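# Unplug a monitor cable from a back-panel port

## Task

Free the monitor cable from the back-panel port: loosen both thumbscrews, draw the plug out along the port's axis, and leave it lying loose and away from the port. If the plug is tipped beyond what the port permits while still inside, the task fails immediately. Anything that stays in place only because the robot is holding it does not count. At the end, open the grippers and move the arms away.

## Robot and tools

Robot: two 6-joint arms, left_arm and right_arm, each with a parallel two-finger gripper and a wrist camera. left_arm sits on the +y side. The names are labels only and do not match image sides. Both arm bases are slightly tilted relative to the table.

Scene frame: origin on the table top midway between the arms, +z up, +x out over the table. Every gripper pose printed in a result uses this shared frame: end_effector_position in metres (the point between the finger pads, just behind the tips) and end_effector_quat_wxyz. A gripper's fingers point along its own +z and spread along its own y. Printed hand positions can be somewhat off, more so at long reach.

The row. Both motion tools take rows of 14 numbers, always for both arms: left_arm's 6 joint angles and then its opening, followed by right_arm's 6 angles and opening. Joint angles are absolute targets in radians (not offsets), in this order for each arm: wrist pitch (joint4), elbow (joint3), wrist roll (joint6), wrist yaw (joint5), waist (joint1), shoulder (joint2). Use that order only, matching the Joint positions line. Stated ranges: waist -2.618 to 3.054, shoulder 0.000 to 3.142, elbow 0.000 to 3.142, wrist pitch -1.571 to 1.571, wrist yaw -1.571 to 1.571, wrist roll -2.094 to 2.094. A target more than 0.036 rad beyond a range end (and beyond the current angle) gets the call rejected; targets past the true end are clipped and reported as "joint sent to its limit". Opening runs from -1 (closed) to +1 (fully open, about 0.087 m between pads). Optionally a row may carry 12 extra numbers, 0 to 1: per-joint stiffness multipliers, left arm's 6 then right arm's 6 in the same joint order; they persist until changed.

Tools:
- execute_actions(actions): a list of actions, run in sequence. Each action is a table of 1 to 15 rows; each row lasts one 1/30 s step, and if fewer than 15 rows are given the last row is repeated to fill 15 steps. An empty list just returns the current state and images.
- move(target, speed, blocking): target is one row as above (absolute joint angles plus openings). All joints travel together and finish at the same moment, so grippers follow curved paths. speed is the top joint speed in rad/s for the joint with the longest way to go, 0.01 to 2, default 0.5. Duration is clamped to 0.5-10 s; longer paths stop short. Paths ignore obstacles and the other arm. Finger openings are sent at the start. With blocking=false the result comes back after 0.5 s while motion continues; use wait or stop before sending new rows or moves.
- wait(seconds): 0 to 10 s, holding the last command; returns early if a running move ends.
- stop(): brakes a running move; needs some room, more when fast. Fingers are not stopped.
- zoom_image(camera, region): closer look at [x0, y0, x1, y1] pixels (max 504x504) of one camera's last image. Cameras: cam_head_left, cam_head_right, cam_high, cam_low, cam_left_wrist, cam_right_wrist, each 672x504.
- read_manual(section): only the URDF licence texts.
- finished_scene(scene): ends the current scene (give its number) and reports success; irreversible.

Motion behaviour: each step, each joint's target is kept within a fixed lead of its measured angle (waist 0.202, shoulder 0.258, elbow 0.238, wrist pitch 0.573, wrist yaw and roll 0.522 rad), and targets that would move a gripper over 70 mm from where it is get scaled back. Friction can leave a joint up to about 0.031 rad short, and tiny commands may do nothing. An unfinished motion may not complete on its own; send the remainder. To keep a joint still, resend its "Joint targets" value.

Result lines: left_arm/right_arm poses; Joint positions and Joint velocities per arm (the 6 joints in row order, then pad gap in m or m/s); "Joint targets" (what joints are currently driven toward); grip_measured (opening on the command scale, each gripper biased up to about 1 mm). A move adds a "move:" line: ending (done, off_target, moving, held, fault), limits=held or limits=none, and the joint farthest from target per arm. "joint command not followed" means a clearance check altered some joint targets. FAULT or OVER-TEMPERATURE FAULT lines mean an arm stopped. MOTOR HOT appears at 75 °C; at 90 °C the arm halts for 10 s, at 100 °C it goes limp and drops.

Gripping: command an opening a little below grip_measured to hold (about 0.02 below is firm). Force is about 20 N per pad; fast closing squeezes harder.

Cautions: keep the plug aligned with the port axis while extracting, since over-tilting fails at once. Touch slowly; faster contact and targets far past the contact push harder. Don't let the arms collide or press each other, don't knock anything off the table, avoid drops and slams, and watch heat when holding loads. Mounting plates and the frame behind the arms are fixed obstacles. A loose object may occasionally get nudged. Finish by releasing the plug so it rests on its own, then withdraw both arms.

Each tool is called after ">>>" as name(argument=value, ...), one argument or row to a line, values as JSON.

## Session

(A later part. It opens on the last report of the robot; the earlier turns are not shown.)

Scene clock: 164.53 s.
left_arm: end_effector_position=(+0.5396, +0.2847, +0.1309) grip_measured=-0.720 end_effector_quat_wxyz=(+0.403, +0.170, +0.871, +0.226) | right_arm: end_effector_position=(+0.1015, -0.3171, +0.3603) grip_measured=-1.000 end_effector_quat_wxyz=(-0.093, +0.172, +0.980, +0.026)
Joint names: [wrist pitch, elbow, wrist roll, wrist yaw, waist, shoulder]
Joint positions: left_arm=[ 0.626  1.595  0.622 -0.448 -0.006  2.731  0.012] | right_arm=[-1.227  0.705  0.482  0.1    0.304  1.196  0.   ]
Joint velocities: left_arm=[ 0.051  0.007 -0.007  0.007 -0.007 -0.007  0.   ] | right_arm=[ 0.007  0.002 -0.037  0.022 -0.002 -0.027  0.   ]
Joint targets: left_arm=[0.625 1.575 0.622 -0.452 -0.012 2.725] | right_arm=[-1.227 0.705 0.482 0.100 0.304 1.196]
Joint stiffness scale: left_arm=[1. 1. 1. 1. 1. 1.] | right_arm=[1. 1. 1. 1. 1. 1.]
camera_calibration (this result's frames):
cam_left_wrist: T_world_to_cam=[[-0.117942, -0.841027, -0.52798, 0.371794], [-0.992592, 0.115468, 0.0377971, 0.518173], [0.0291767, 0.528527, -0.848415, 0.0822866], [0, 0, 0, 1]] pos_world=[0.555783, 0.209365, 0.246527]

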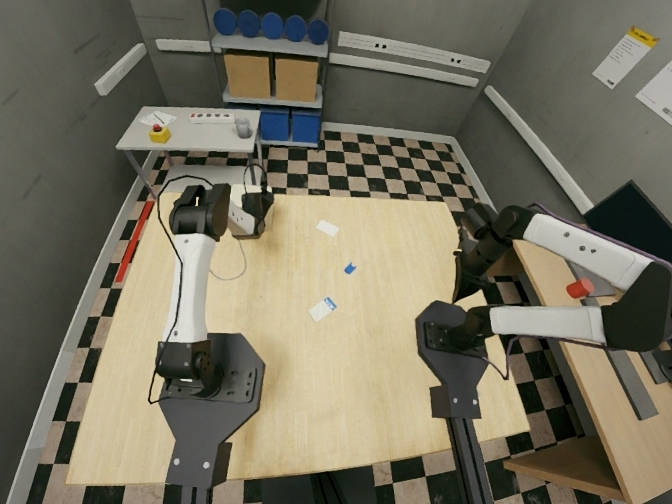

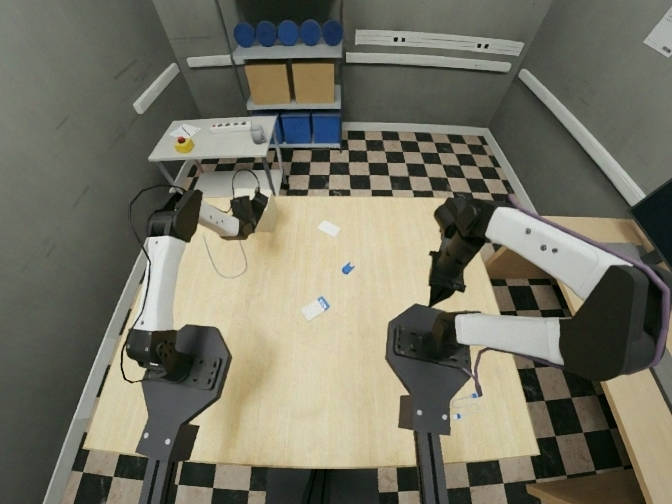

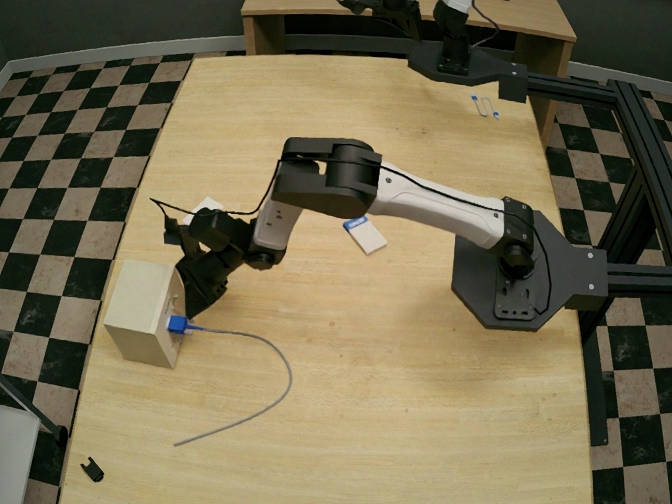

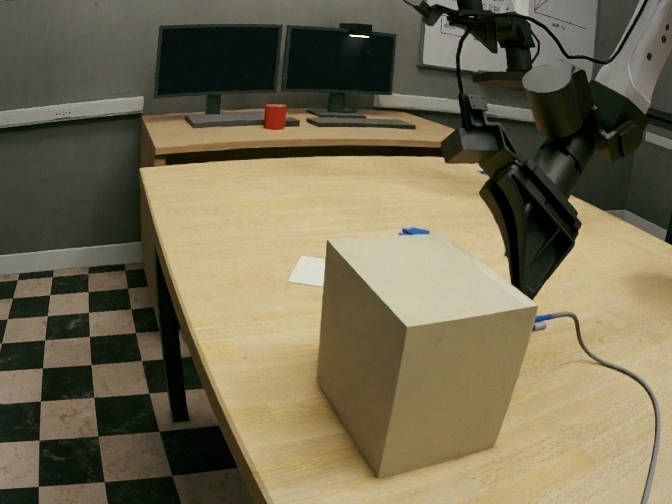

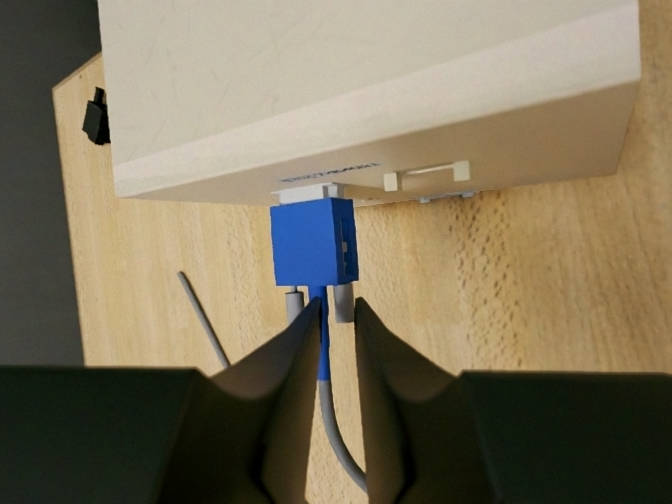

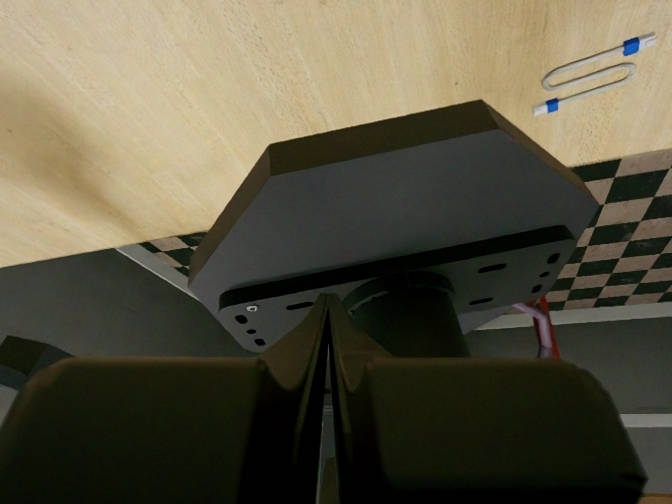

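>>> move(
  target=[0.818,1.68,0.881,-0.631,-0.076,2.885,-0.72,-1.227,0.705,0.482,0.1,0.304,1.196,-1],
  speed=0.3,
)

>>> execute_actions(
  actions=[
    [[0.815,1.69,0.88,-0.63,-0.055,2.895,-0.72,-1.227,0.705,0.482,0.1,0.304,1.196,-1]],
    [[0.815,1.695,0.88,-0.63,-0.041,2.901,-0.72,-1.227,0.705,0.482,0.1,0.304,1.196,-1]],
  ],
)

>>> zoom_image(
  camera="cam_left_wrist",
  region=[220, 160, 460, 380],
)

Scene clock: 166.37 s.
left_arm: end_effector_position=(+0.5398, +0.2750, +0.1257) grip_measured=-0.720 end_effector_quat_wxyz=(+0.393, +0.230, +0.824, +0.337) | right_arm: end_effector_position=(+0.1015, -0.3171, +0.3603) grip_measured=-1.000 end_effector_quat_wxyz=(-0.093, +0.172, +0.980, +0.026)
Joint names: [wrist pitch, elbow, wrist roll, wrist yaw, waist, shoulder]
Joint positions: left_arm=[ 0.812  1.663  0.874 -0.619 -0.071  2.868  0.012] | right_arm=[-1.227  0.705  0.482  0.1    0.304  1.196  0.   ]
Joint velocities: left_arm=[-0.007  0.007 -0.066  0.007 -0.007  0.002 -0.   ] | right_arm=[-0.037  0.002  0.022 -0.11  -0.017  0.002  0.   ]
Joint targets: left_arm=[0.818 1.680 0.881 -0.631 -0.076 2.885] | right_arm=[-1.227 0.705 0.482 0.100 0.304 1.196]
Joint stiffness scale: left_arm=[1. 1. 1. 1. 1. 1.] | right_arm=[1. 1. 1. 1. 1. 1.]
move: done; limits=none; left_arm: farthest joint: the shoulder, 0.017 radians from its target (0.154 radians at the start); right_arm: farthest joint: the waist, 0.000 radians from its target (0.000 radians at the start)
camera_calibration (this result's frames):
cam_left_wrist: T_world_to_cam=[[-0.119404, -0.668653, -0.733925, 0.340227], [-0.990454, 0.131505, 0.0413306, 0.513667], [0.0688786, 0.731854, -0.677972, -0.0158285], [0, 0, 0, 1]] pos_world=[0.550478, 0.171528, 0.217739]

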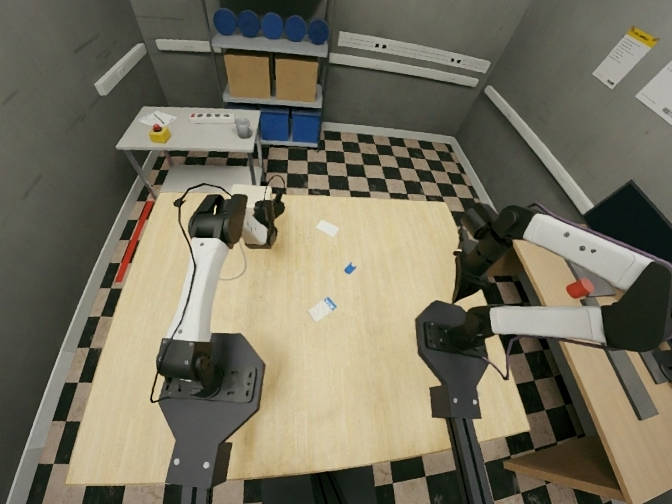

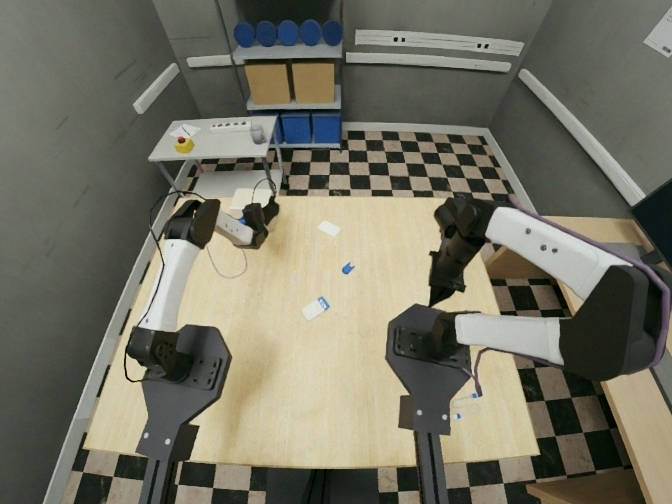

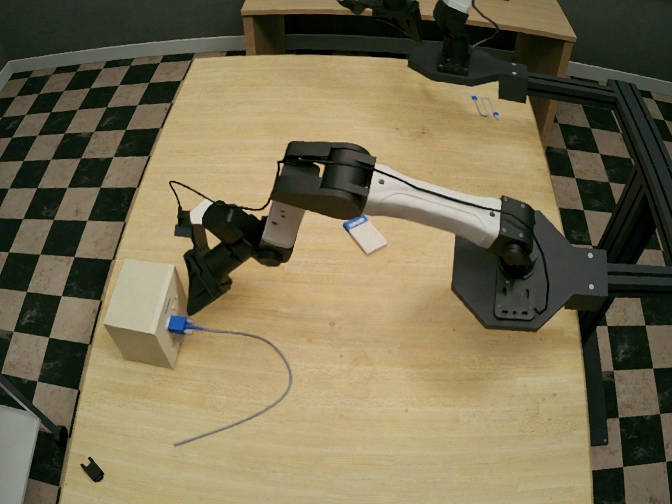

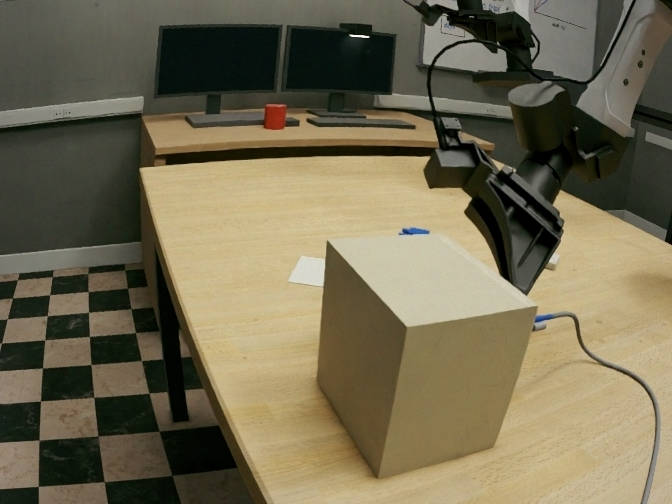

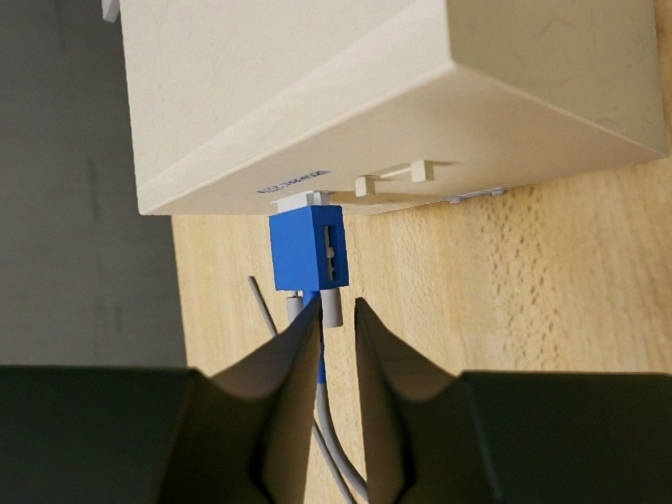

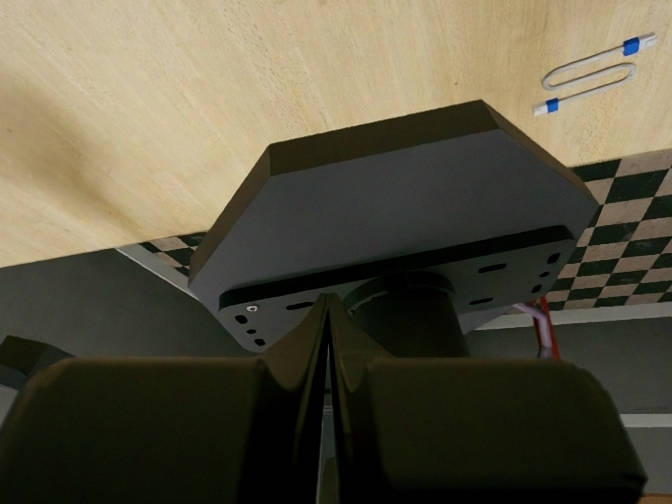

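Scene clock: 167.37 s.
left_arm: end_effector_position=(+0.5404, +0.2866, +0.1208) grip_measured=-0.720 end_effector_quat_wxyz=(+0.388, +0.222, +0.827, +0.341) | right_arm: end_effector_position=(+0.1015, -0.3171, +0.3603) grip_measured=-1.000 end_effector_quat_wxyz=(-0.093, +0.172, +0.980, +0.026)
Joint names: [wrist pitch, elbow, wrist roll, wrist yaw, waist, shoulder]
Joint positions: left_arm=[ 0.813  1.679  0.874 -0.62  -0.05   2.882  0.012] | right_arm=[-1.227  0.705  0.482  0.1    0.304  1.196  0.   ]
Joint velocities: left_arm=[ 0.007  0.002 -0.051 -0.037 -0.002  0.017  0.001] | right_arm=[-0.037 -0.007  0.022  0.022  0.012 -0.002  0.   ]
Joint targets: left_arm=[0.815 1.695 0.880 -0.630 -0.041 2.901] | right_arm=[-1.227 0.705 0.482 0.100 0.304 1.196]
Joint stiffness scale: left_arm=[1. 1. 1. 1. 1. 1.] | right_arm=[1. 1. 1. 1. 1. 1.]
camera_calibration (this result's frames):
cam_left_wrist: T_world_to_cam=[[-0.106174, -0.669737, -0.734969, 0.337702], [-0.99295, 0.110586, 0.0426711, 0.520136], [0.0526988, 0.734318, -0.676757, -0.0197657], [0, 0, 0, 1]] pos_world=[0.553366, 0.183166, 0.212629]

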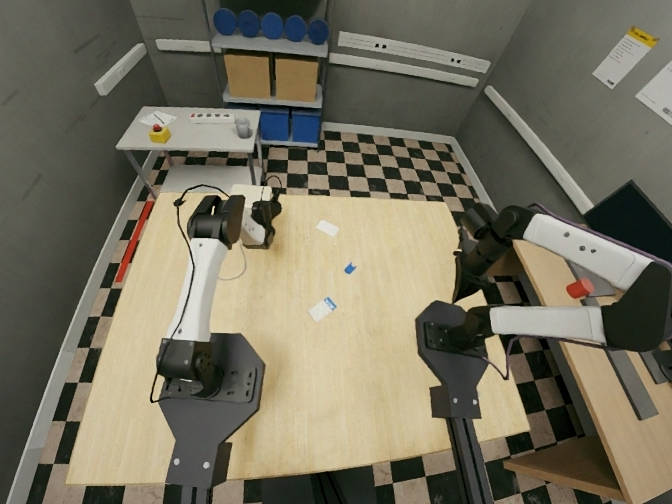

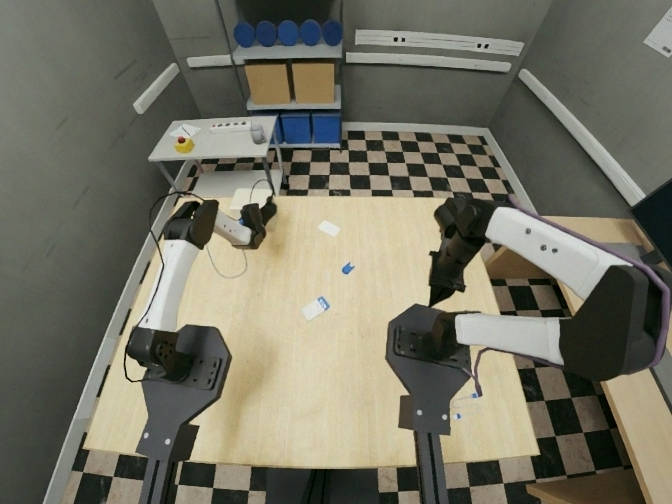

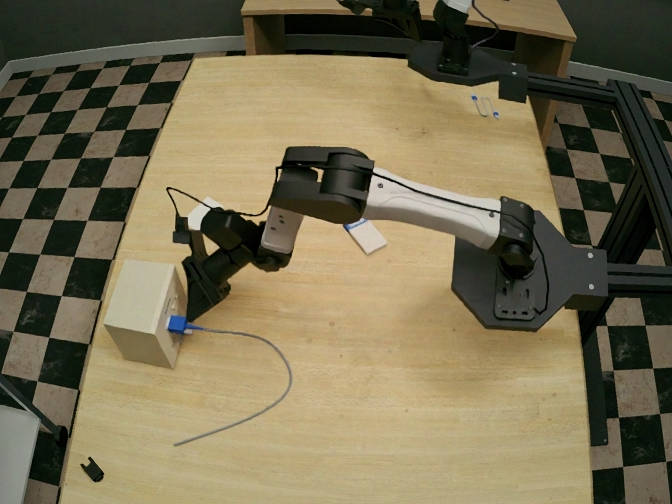

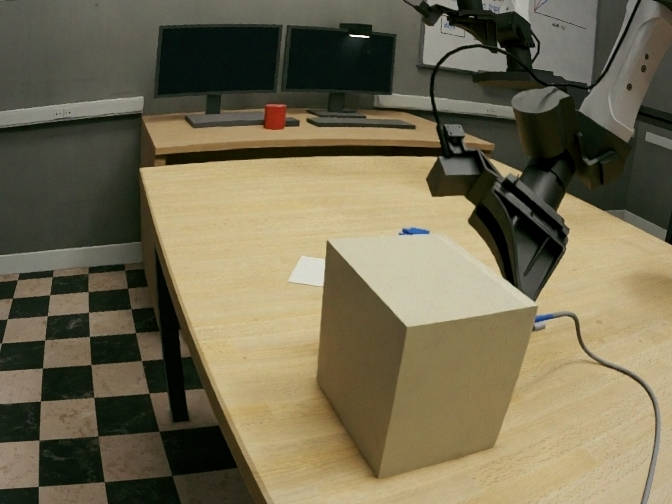

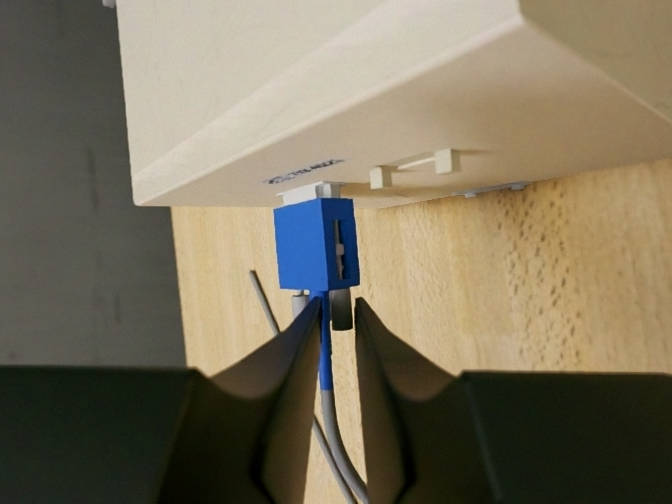

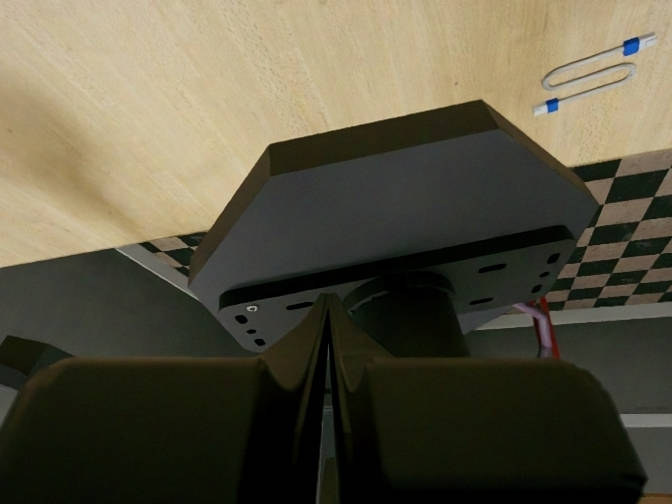

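Region (220, 160, 460, 380) of cam_left_wrist's 672x504 image, scaled by 2.100, with more detail than that image has; it fills the top 462 rows of this view, and the rest is white.

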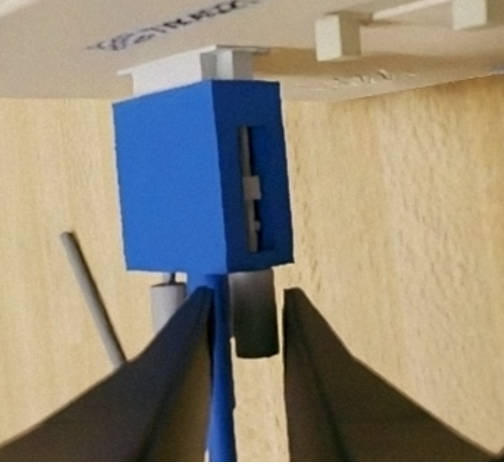

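>>> execute_actions(
  actions=[
    [[0.81,1.703,0.88,-0.625,-0.034,2.914,-0.76,-1.227,0.705,0.482,0.1,0.304,1.196,-1]],
    [[0.81,1.703,0.88,-0.625,-0.032,2.914,-0.80,-1.227,0.705,0.482,0.1,0.304,1.196,-1],[0.81,1.703,0.88,-0.625,-0.032,2.914,-0.81,-1.227,0.705,0.482,0.1,0.304,1.196,-1],[0.81,1.703,0.88,-0.625,-0.032,2.914,-0.82,-1.227,0.705,0.482,0.1,0.304,1.196,-1],[0.81,1.703,0.88,-0.625,-0.032,2.914,-0.83,-1.227,0.705,0.482,0.1,0.304,1.196,-1],[0.81,1.703,0.88,-0.625,-0.032,2.914,-0.84,-1.227,0.705,0.482,0.1,0.304,1.196,-1],[0.81,1.703,0.88,-0.625,-0.032,2.914,-0.85,-1.227,0.705,0.482,0.1,0.304,1.196,-1],[0.81,1.703,0.88,-0.625,-0.032,2.914,-0.87,-1.227,0.705,0.482,0.1,0.304,1.196,-1],[0.81,1.703,0.88,-0.625,-0.032,2.914,-0.89,-1.227,0.705,0.482,0.1,0.304,1.196,-1]],
  ],
)

>>> zoom_image(
  camera="cam_left_wrist",
  region=[220, 160, 460, 380],
)

Scene clock: 168.97 s.
left_arm: end_effector_position=(+0.5394, +0.2899, +0.1163) grip_measured=-0.844 end_effector_quat_wxyz=(+0.386, +0.220, +0.828, +0.344) | right_arm: end_effector_position=(+0.1015, -0.3171, +0.3603) grip_measured=-1.000 end_effector_quat_wxyz=(-0.093, +0.172, +0.980, +0.026)
Joint names: [wrist pitch, elbow, wrist roll, wrist yaw, waist, shoulder]
Joint positions: left_arm=[ 0.816  1.688  0.874 -0.622 -0.044  2.895  0.007] | right_arm=[-1.227  0.705  0.482  0.1    0.304  1.196  0.   ]
Joint velocities: left_arm=[-0.037 -0.007  0.022 -0.022 -0.012  0.002  0.   ] | right_arm=[-0.037  0.007 -0.037  0.037 -0.002 -0.022  0.   ]
Joint targets: left_arm=[0.810 1.703 0.880 -0.625 -0.032 2.914] | right_arm=[-1.227 0.705 0.482 0.100 0.304 1.196]
Joint stiffness scale: left_arm=[1. 1. 1. 1. 1. 1.] | right_arm=[1. 1. 1. 1. 1. 1.]
camera_calibration (this result's frames):
cam_left_wrist: T_world_to_cam=[[-0.102722, -0.668692, -0.73641, 0.334534], [-0.993678, 0.102703, 0.0453491, 0.52133], [0.045307, 0.736413, -0.675014, -0.0220228], [0, 0, 0, 1]] pos_world=[0.553396, 0.186376, 0.207847]

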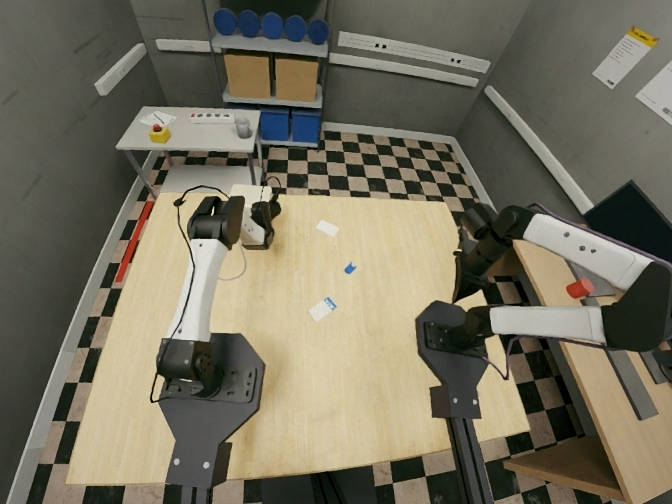

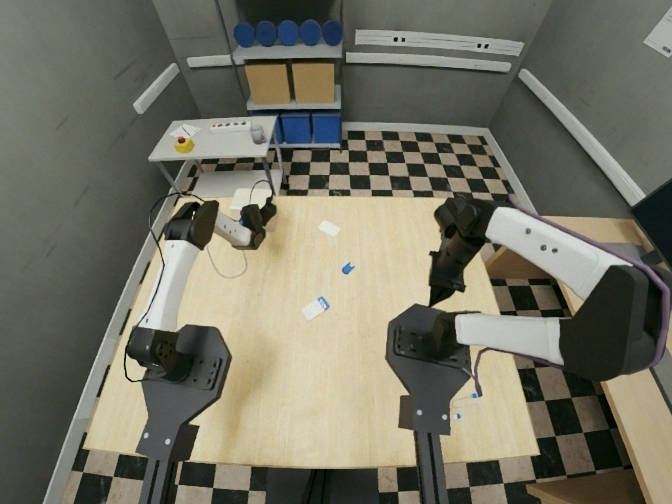

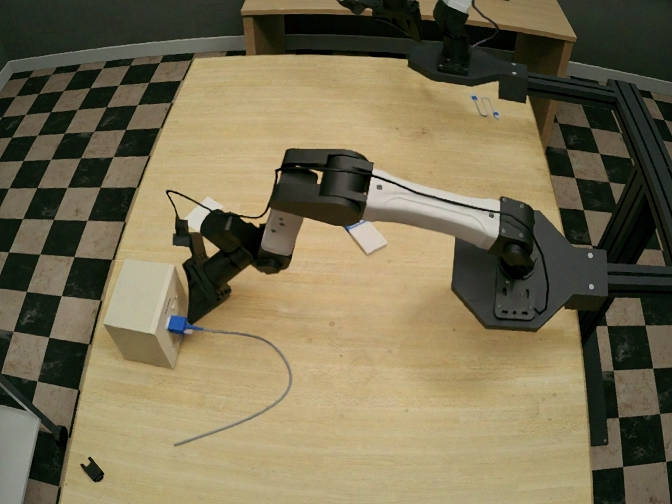

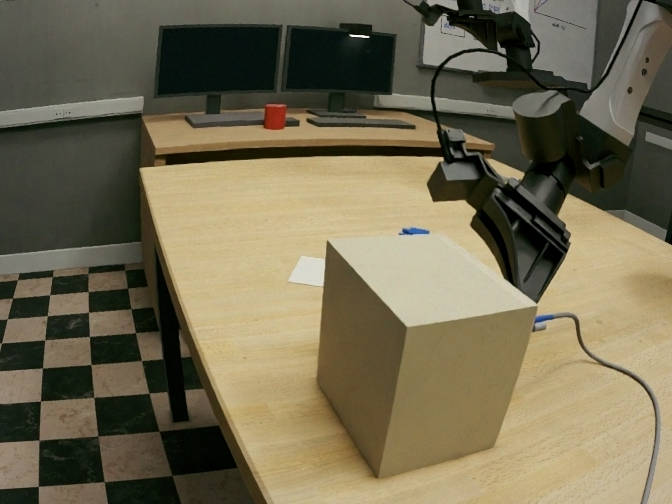

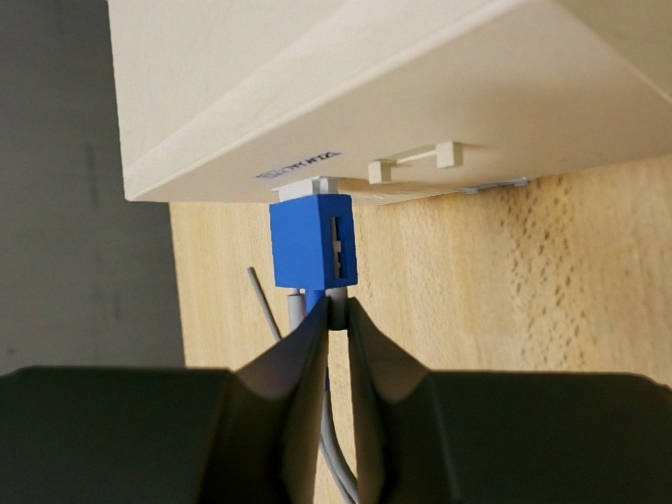

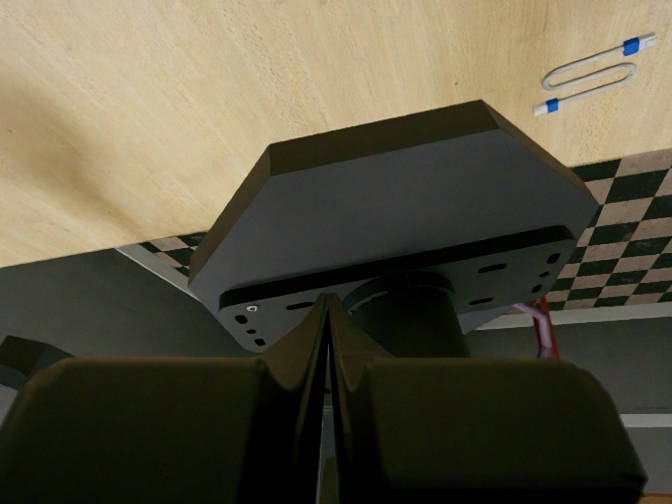

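Region (220, 160, 460, 380) of cam_left_wrist's 672x504 image, scaled by 2.100, with more detail than that image has; it fills the top 462 rows of this view, and the rest is white.

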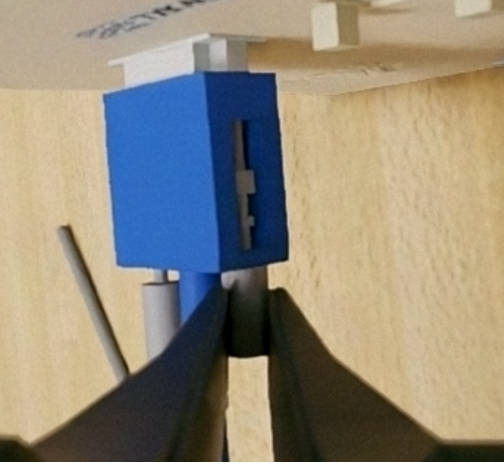

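>>> move(
  target=[0.608,1.62,0.615,-0.44,0.017,2.772,-0.9,-1.227,0.705,0.482,0.1,0.304,1.196,-1],
  speed=0.12,
)

>>> zoom_image(
  camera="cam_left_wrist",
  region=[220, 160, 460, 380],
)

Scene clock: 171.87 s.
left_arm: end_effector_position=(+0.5402, +0.2907, +0.1172) grip_measured=-0.844 end_effector_quat_wxyz=(+0.397, +0.163, +0.873, +0.234) | right_arm: end_effector_position=(+0.1015, -0.3171, +0.3603) grip_measured=-1.000 end_effector_quat_wxyz=(-0.093, +0.172, +0.980, +0.026)
Joint names: [wrist pitch, elbow, wrist roll, wrist yaw, waist, shoulder]
Joint positions: left_arm=[ 0.626  1.637  0.621 -0.463  0.005  2.779  0.007] | right_arm=[-1.227  0.705  0.482  0.1    0.304  1.196  0.   ]
Joint velocities: left_arm=[-0.066 -0.017  0.037  0.081  0.022 -0.002  0.   ] | right_arm=[-0.051  0.002  0.066 -0.066 -0.012 -0.012  0.   ]
Joint targets: left_arm=[0.608 1.620 0.615 -0.440 0.017 2.772] | right_arm=[-1.227 0.705 0.482 0.100 0.304 1.196]
Joint stiffness scale: left_arm=[1. 1. 1. 1. 1. 1.] | right_arm=[1. 1. 1. 1. 1. 1.]
move: off_target (left_arm); limits=none; left_arm: farthest joint: the wrist yaw, 0.023 radians from its target (0.182 radians at the start); right_arm: farthest joint: the waist, 0.000 radians from its target (0.000 radians at the start)
camera_calibration (this result's frames):
cam_left_wrist: T_world_to_cam=[[-0.103155, -0.838653, -0.534809, 0.361802], [-0.994598, 0.0932343, 0.0456359, 0.52518], [0.0115899, 0.536628, -0.84374, 0.0740867], [0, 0, 0, 1]] pos_world=[0.558806, 0.214704, 0.232038]

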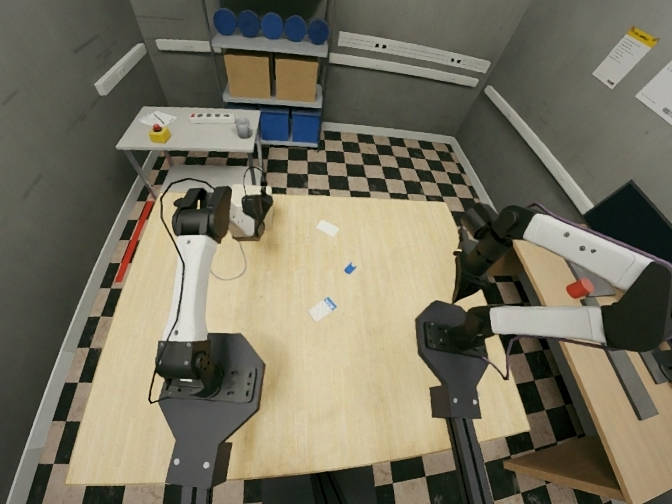

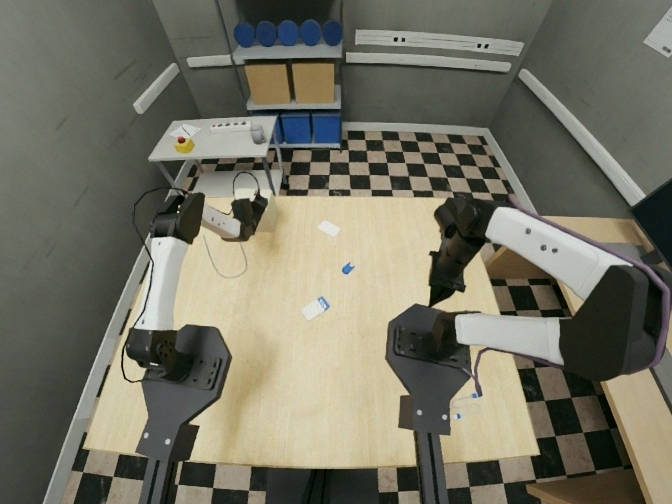

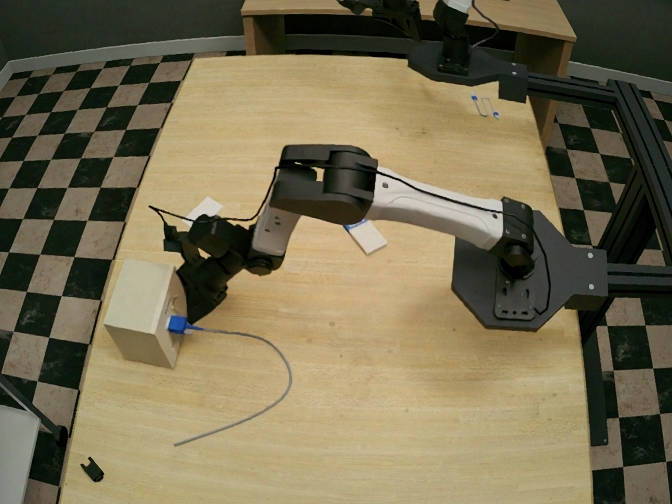

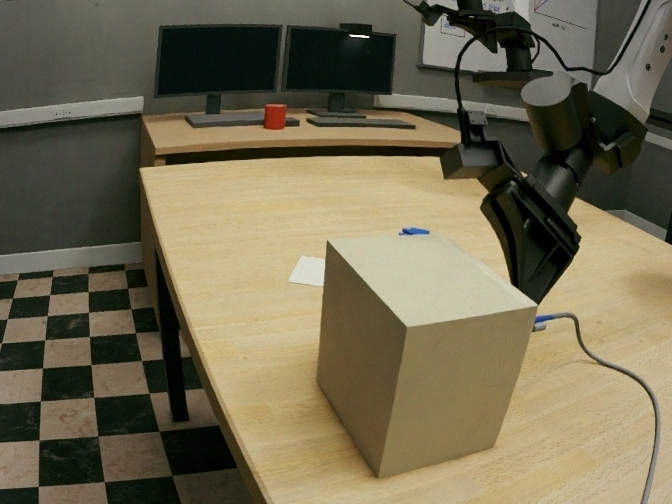

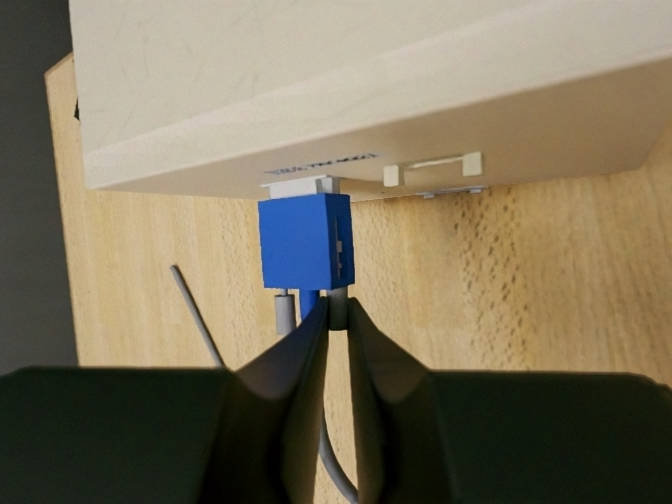

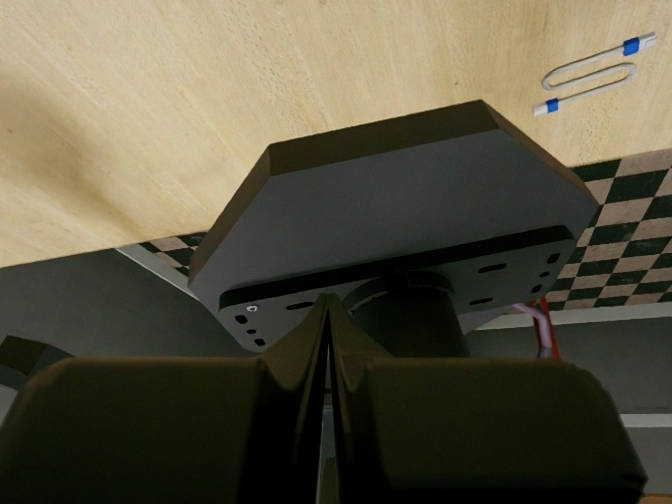

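Region (220, 160, 460, 380) of cam_left_wrist's 672x504 image, scaled by 2.100, with more detail than that image has; it fills the top 462 rows of this view, and the rest is white.

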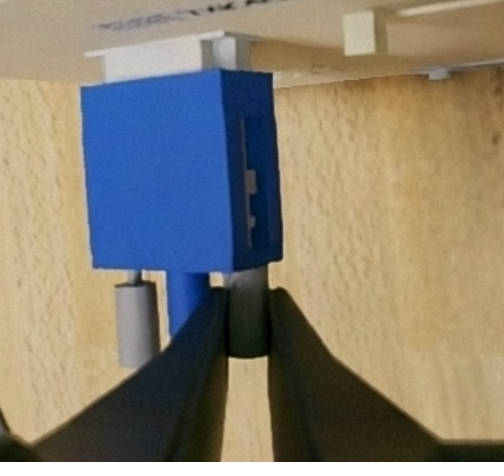

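>>> move(
  target=[0.56,1.608,0.556,-0.375,0.037,2.74,-0.9,-1.227,0.705,0.482,0.1,0.304,1.196,-1],
  speed=0.08,
)

>>> zoom_image(
  camera="cam_left_wrist",
  region=[220, 160, 460, 380],
)

Scene clock: 173.73 s.
left_arm: end_effector_position=(+0.5402, +0.2912, +0.1176) grip_measured=-0.844 end_effector_quat_wxyz=(+0.398, +0.150, +0.883, +0.197) | right_arm: end_effector_position=(+0.1015, -0.3171, +0.3603) grip_measured=-1.000 end_effector_quat_wxyz=(-0.093, +0.172, +0.980, +0.026)
Joint names: [wrist pitch, elbow, wrist roll, wrist yaw, waist, shoulder]
Joint positions: left_arm=[ 0.576  1.626  0.562 -0.396  0.025  2.748  0.007] | right_arm=[-1.227  0.705  0.482  0.1    0.304  1.196  0.   ]
Joint velocities: left_arm=[-0.066 -0.002 -0.051  0.007 -0.002 -0.022 -0.002] | right_arm=[-0.022 -0.002  0.037 -0.022 -0.012 -0.012  0.   ]
Joint targets: left_arm=[0.560 1.608 0.556 -0.375 0.037 2.740] | right_arm=[-1.227 0.705 0.482 0.100 0.304 1.196]
Joint stiffness scale: left_arm=[1. 1. 1. 1. 1. 1.] | right_arm=[1. 1. 1. 1. 1. 1.]
move: off_target (left_arm); limits=none; left_arm: farthest joint: the wrist yaw, 0.021 radians from its target (0.088 radians at the start); right_arm: farthest joint: the waist, 0.000 radians from its target (0.000 radians at the start)
camera_calibration (this result's frames):
cam_left_wrist: T_world_to_cam=[[-0.112483, -0.87845, -0.464407, 0.370781], [-0.993645, 0.101351, 0.0489575, 0.521918], [0.00406131, 0.466963, -0.884268, 0.103274], [0, 0, 0, 1]] pos_world=[0.559889, 0.22459, 0.237964]

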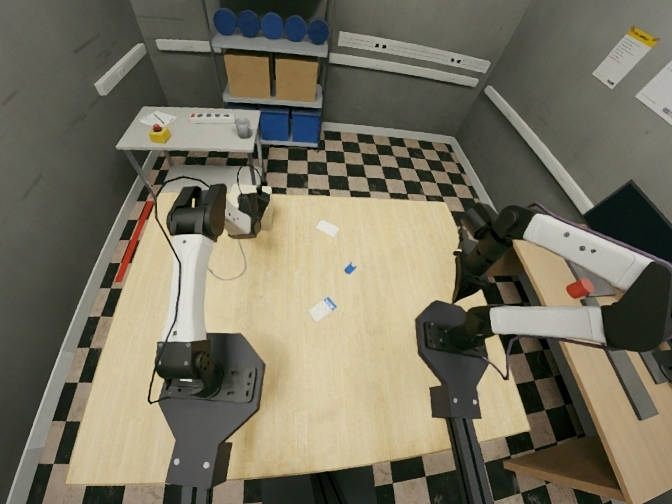

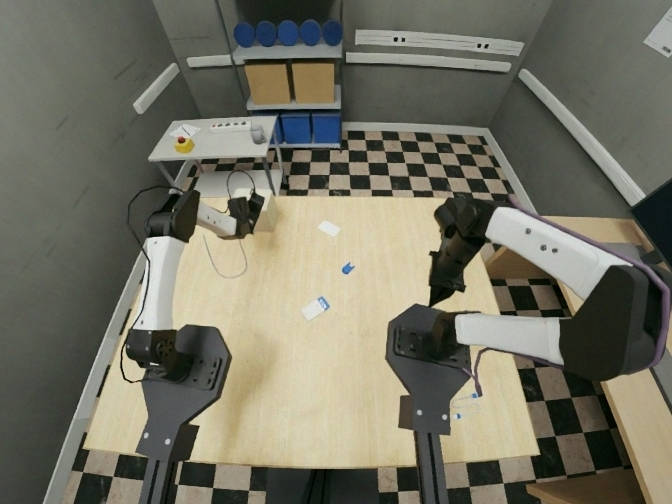

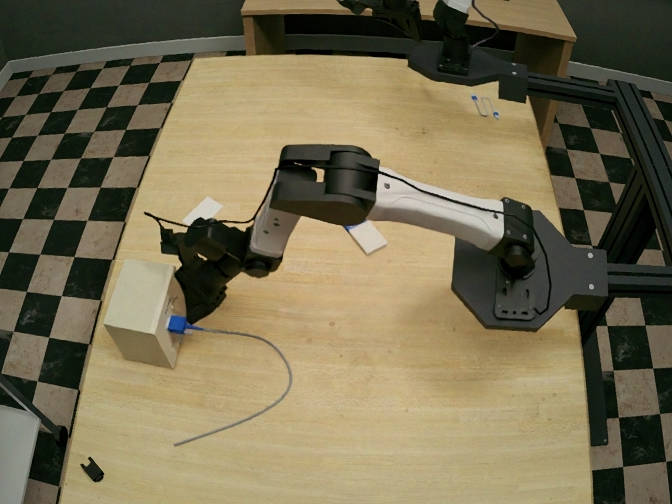

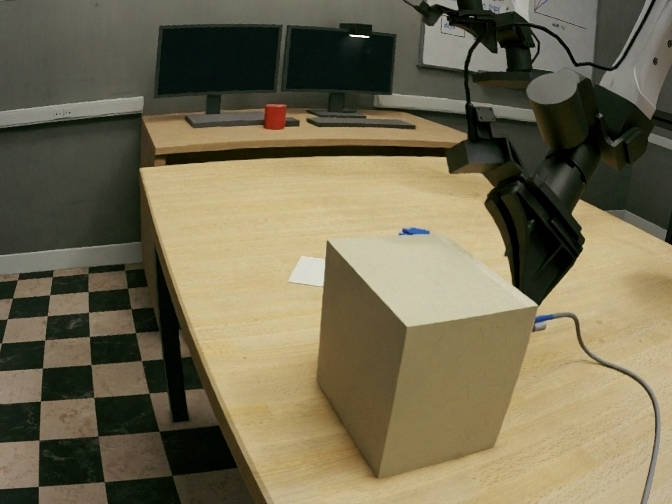

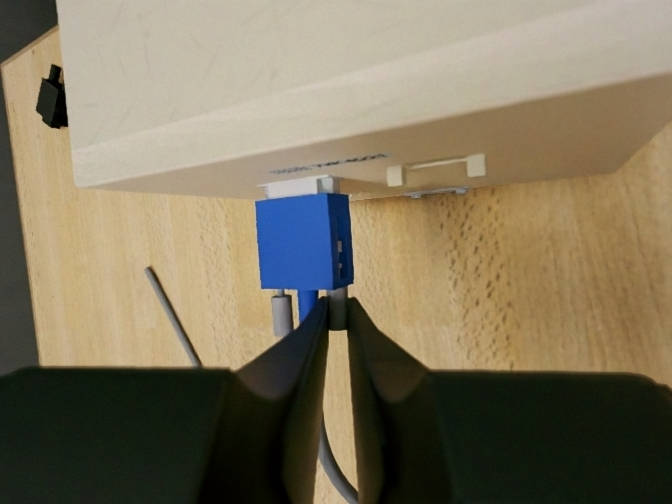

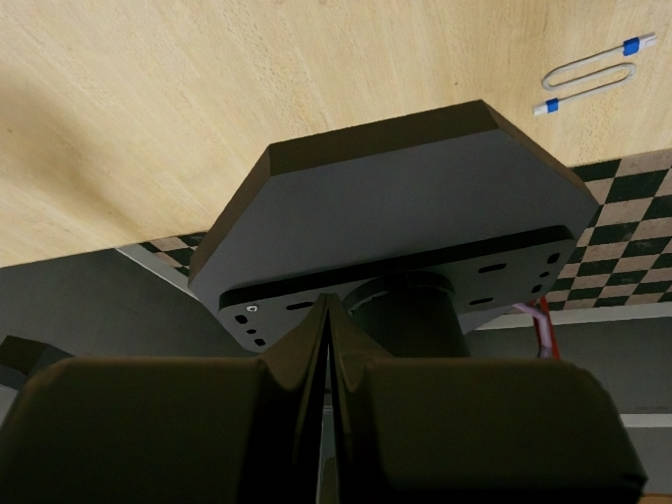

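Region (220, 160, 460, 380) of cam_left_wrist's 672x504 image, scaled by 2.100, with more detail than that image has; it fills the top 462 rows of this view, and the rest is white.

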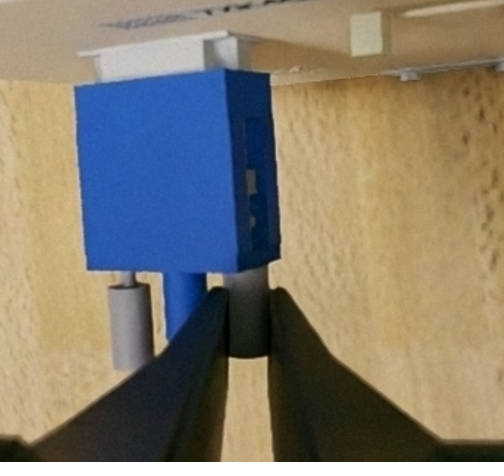

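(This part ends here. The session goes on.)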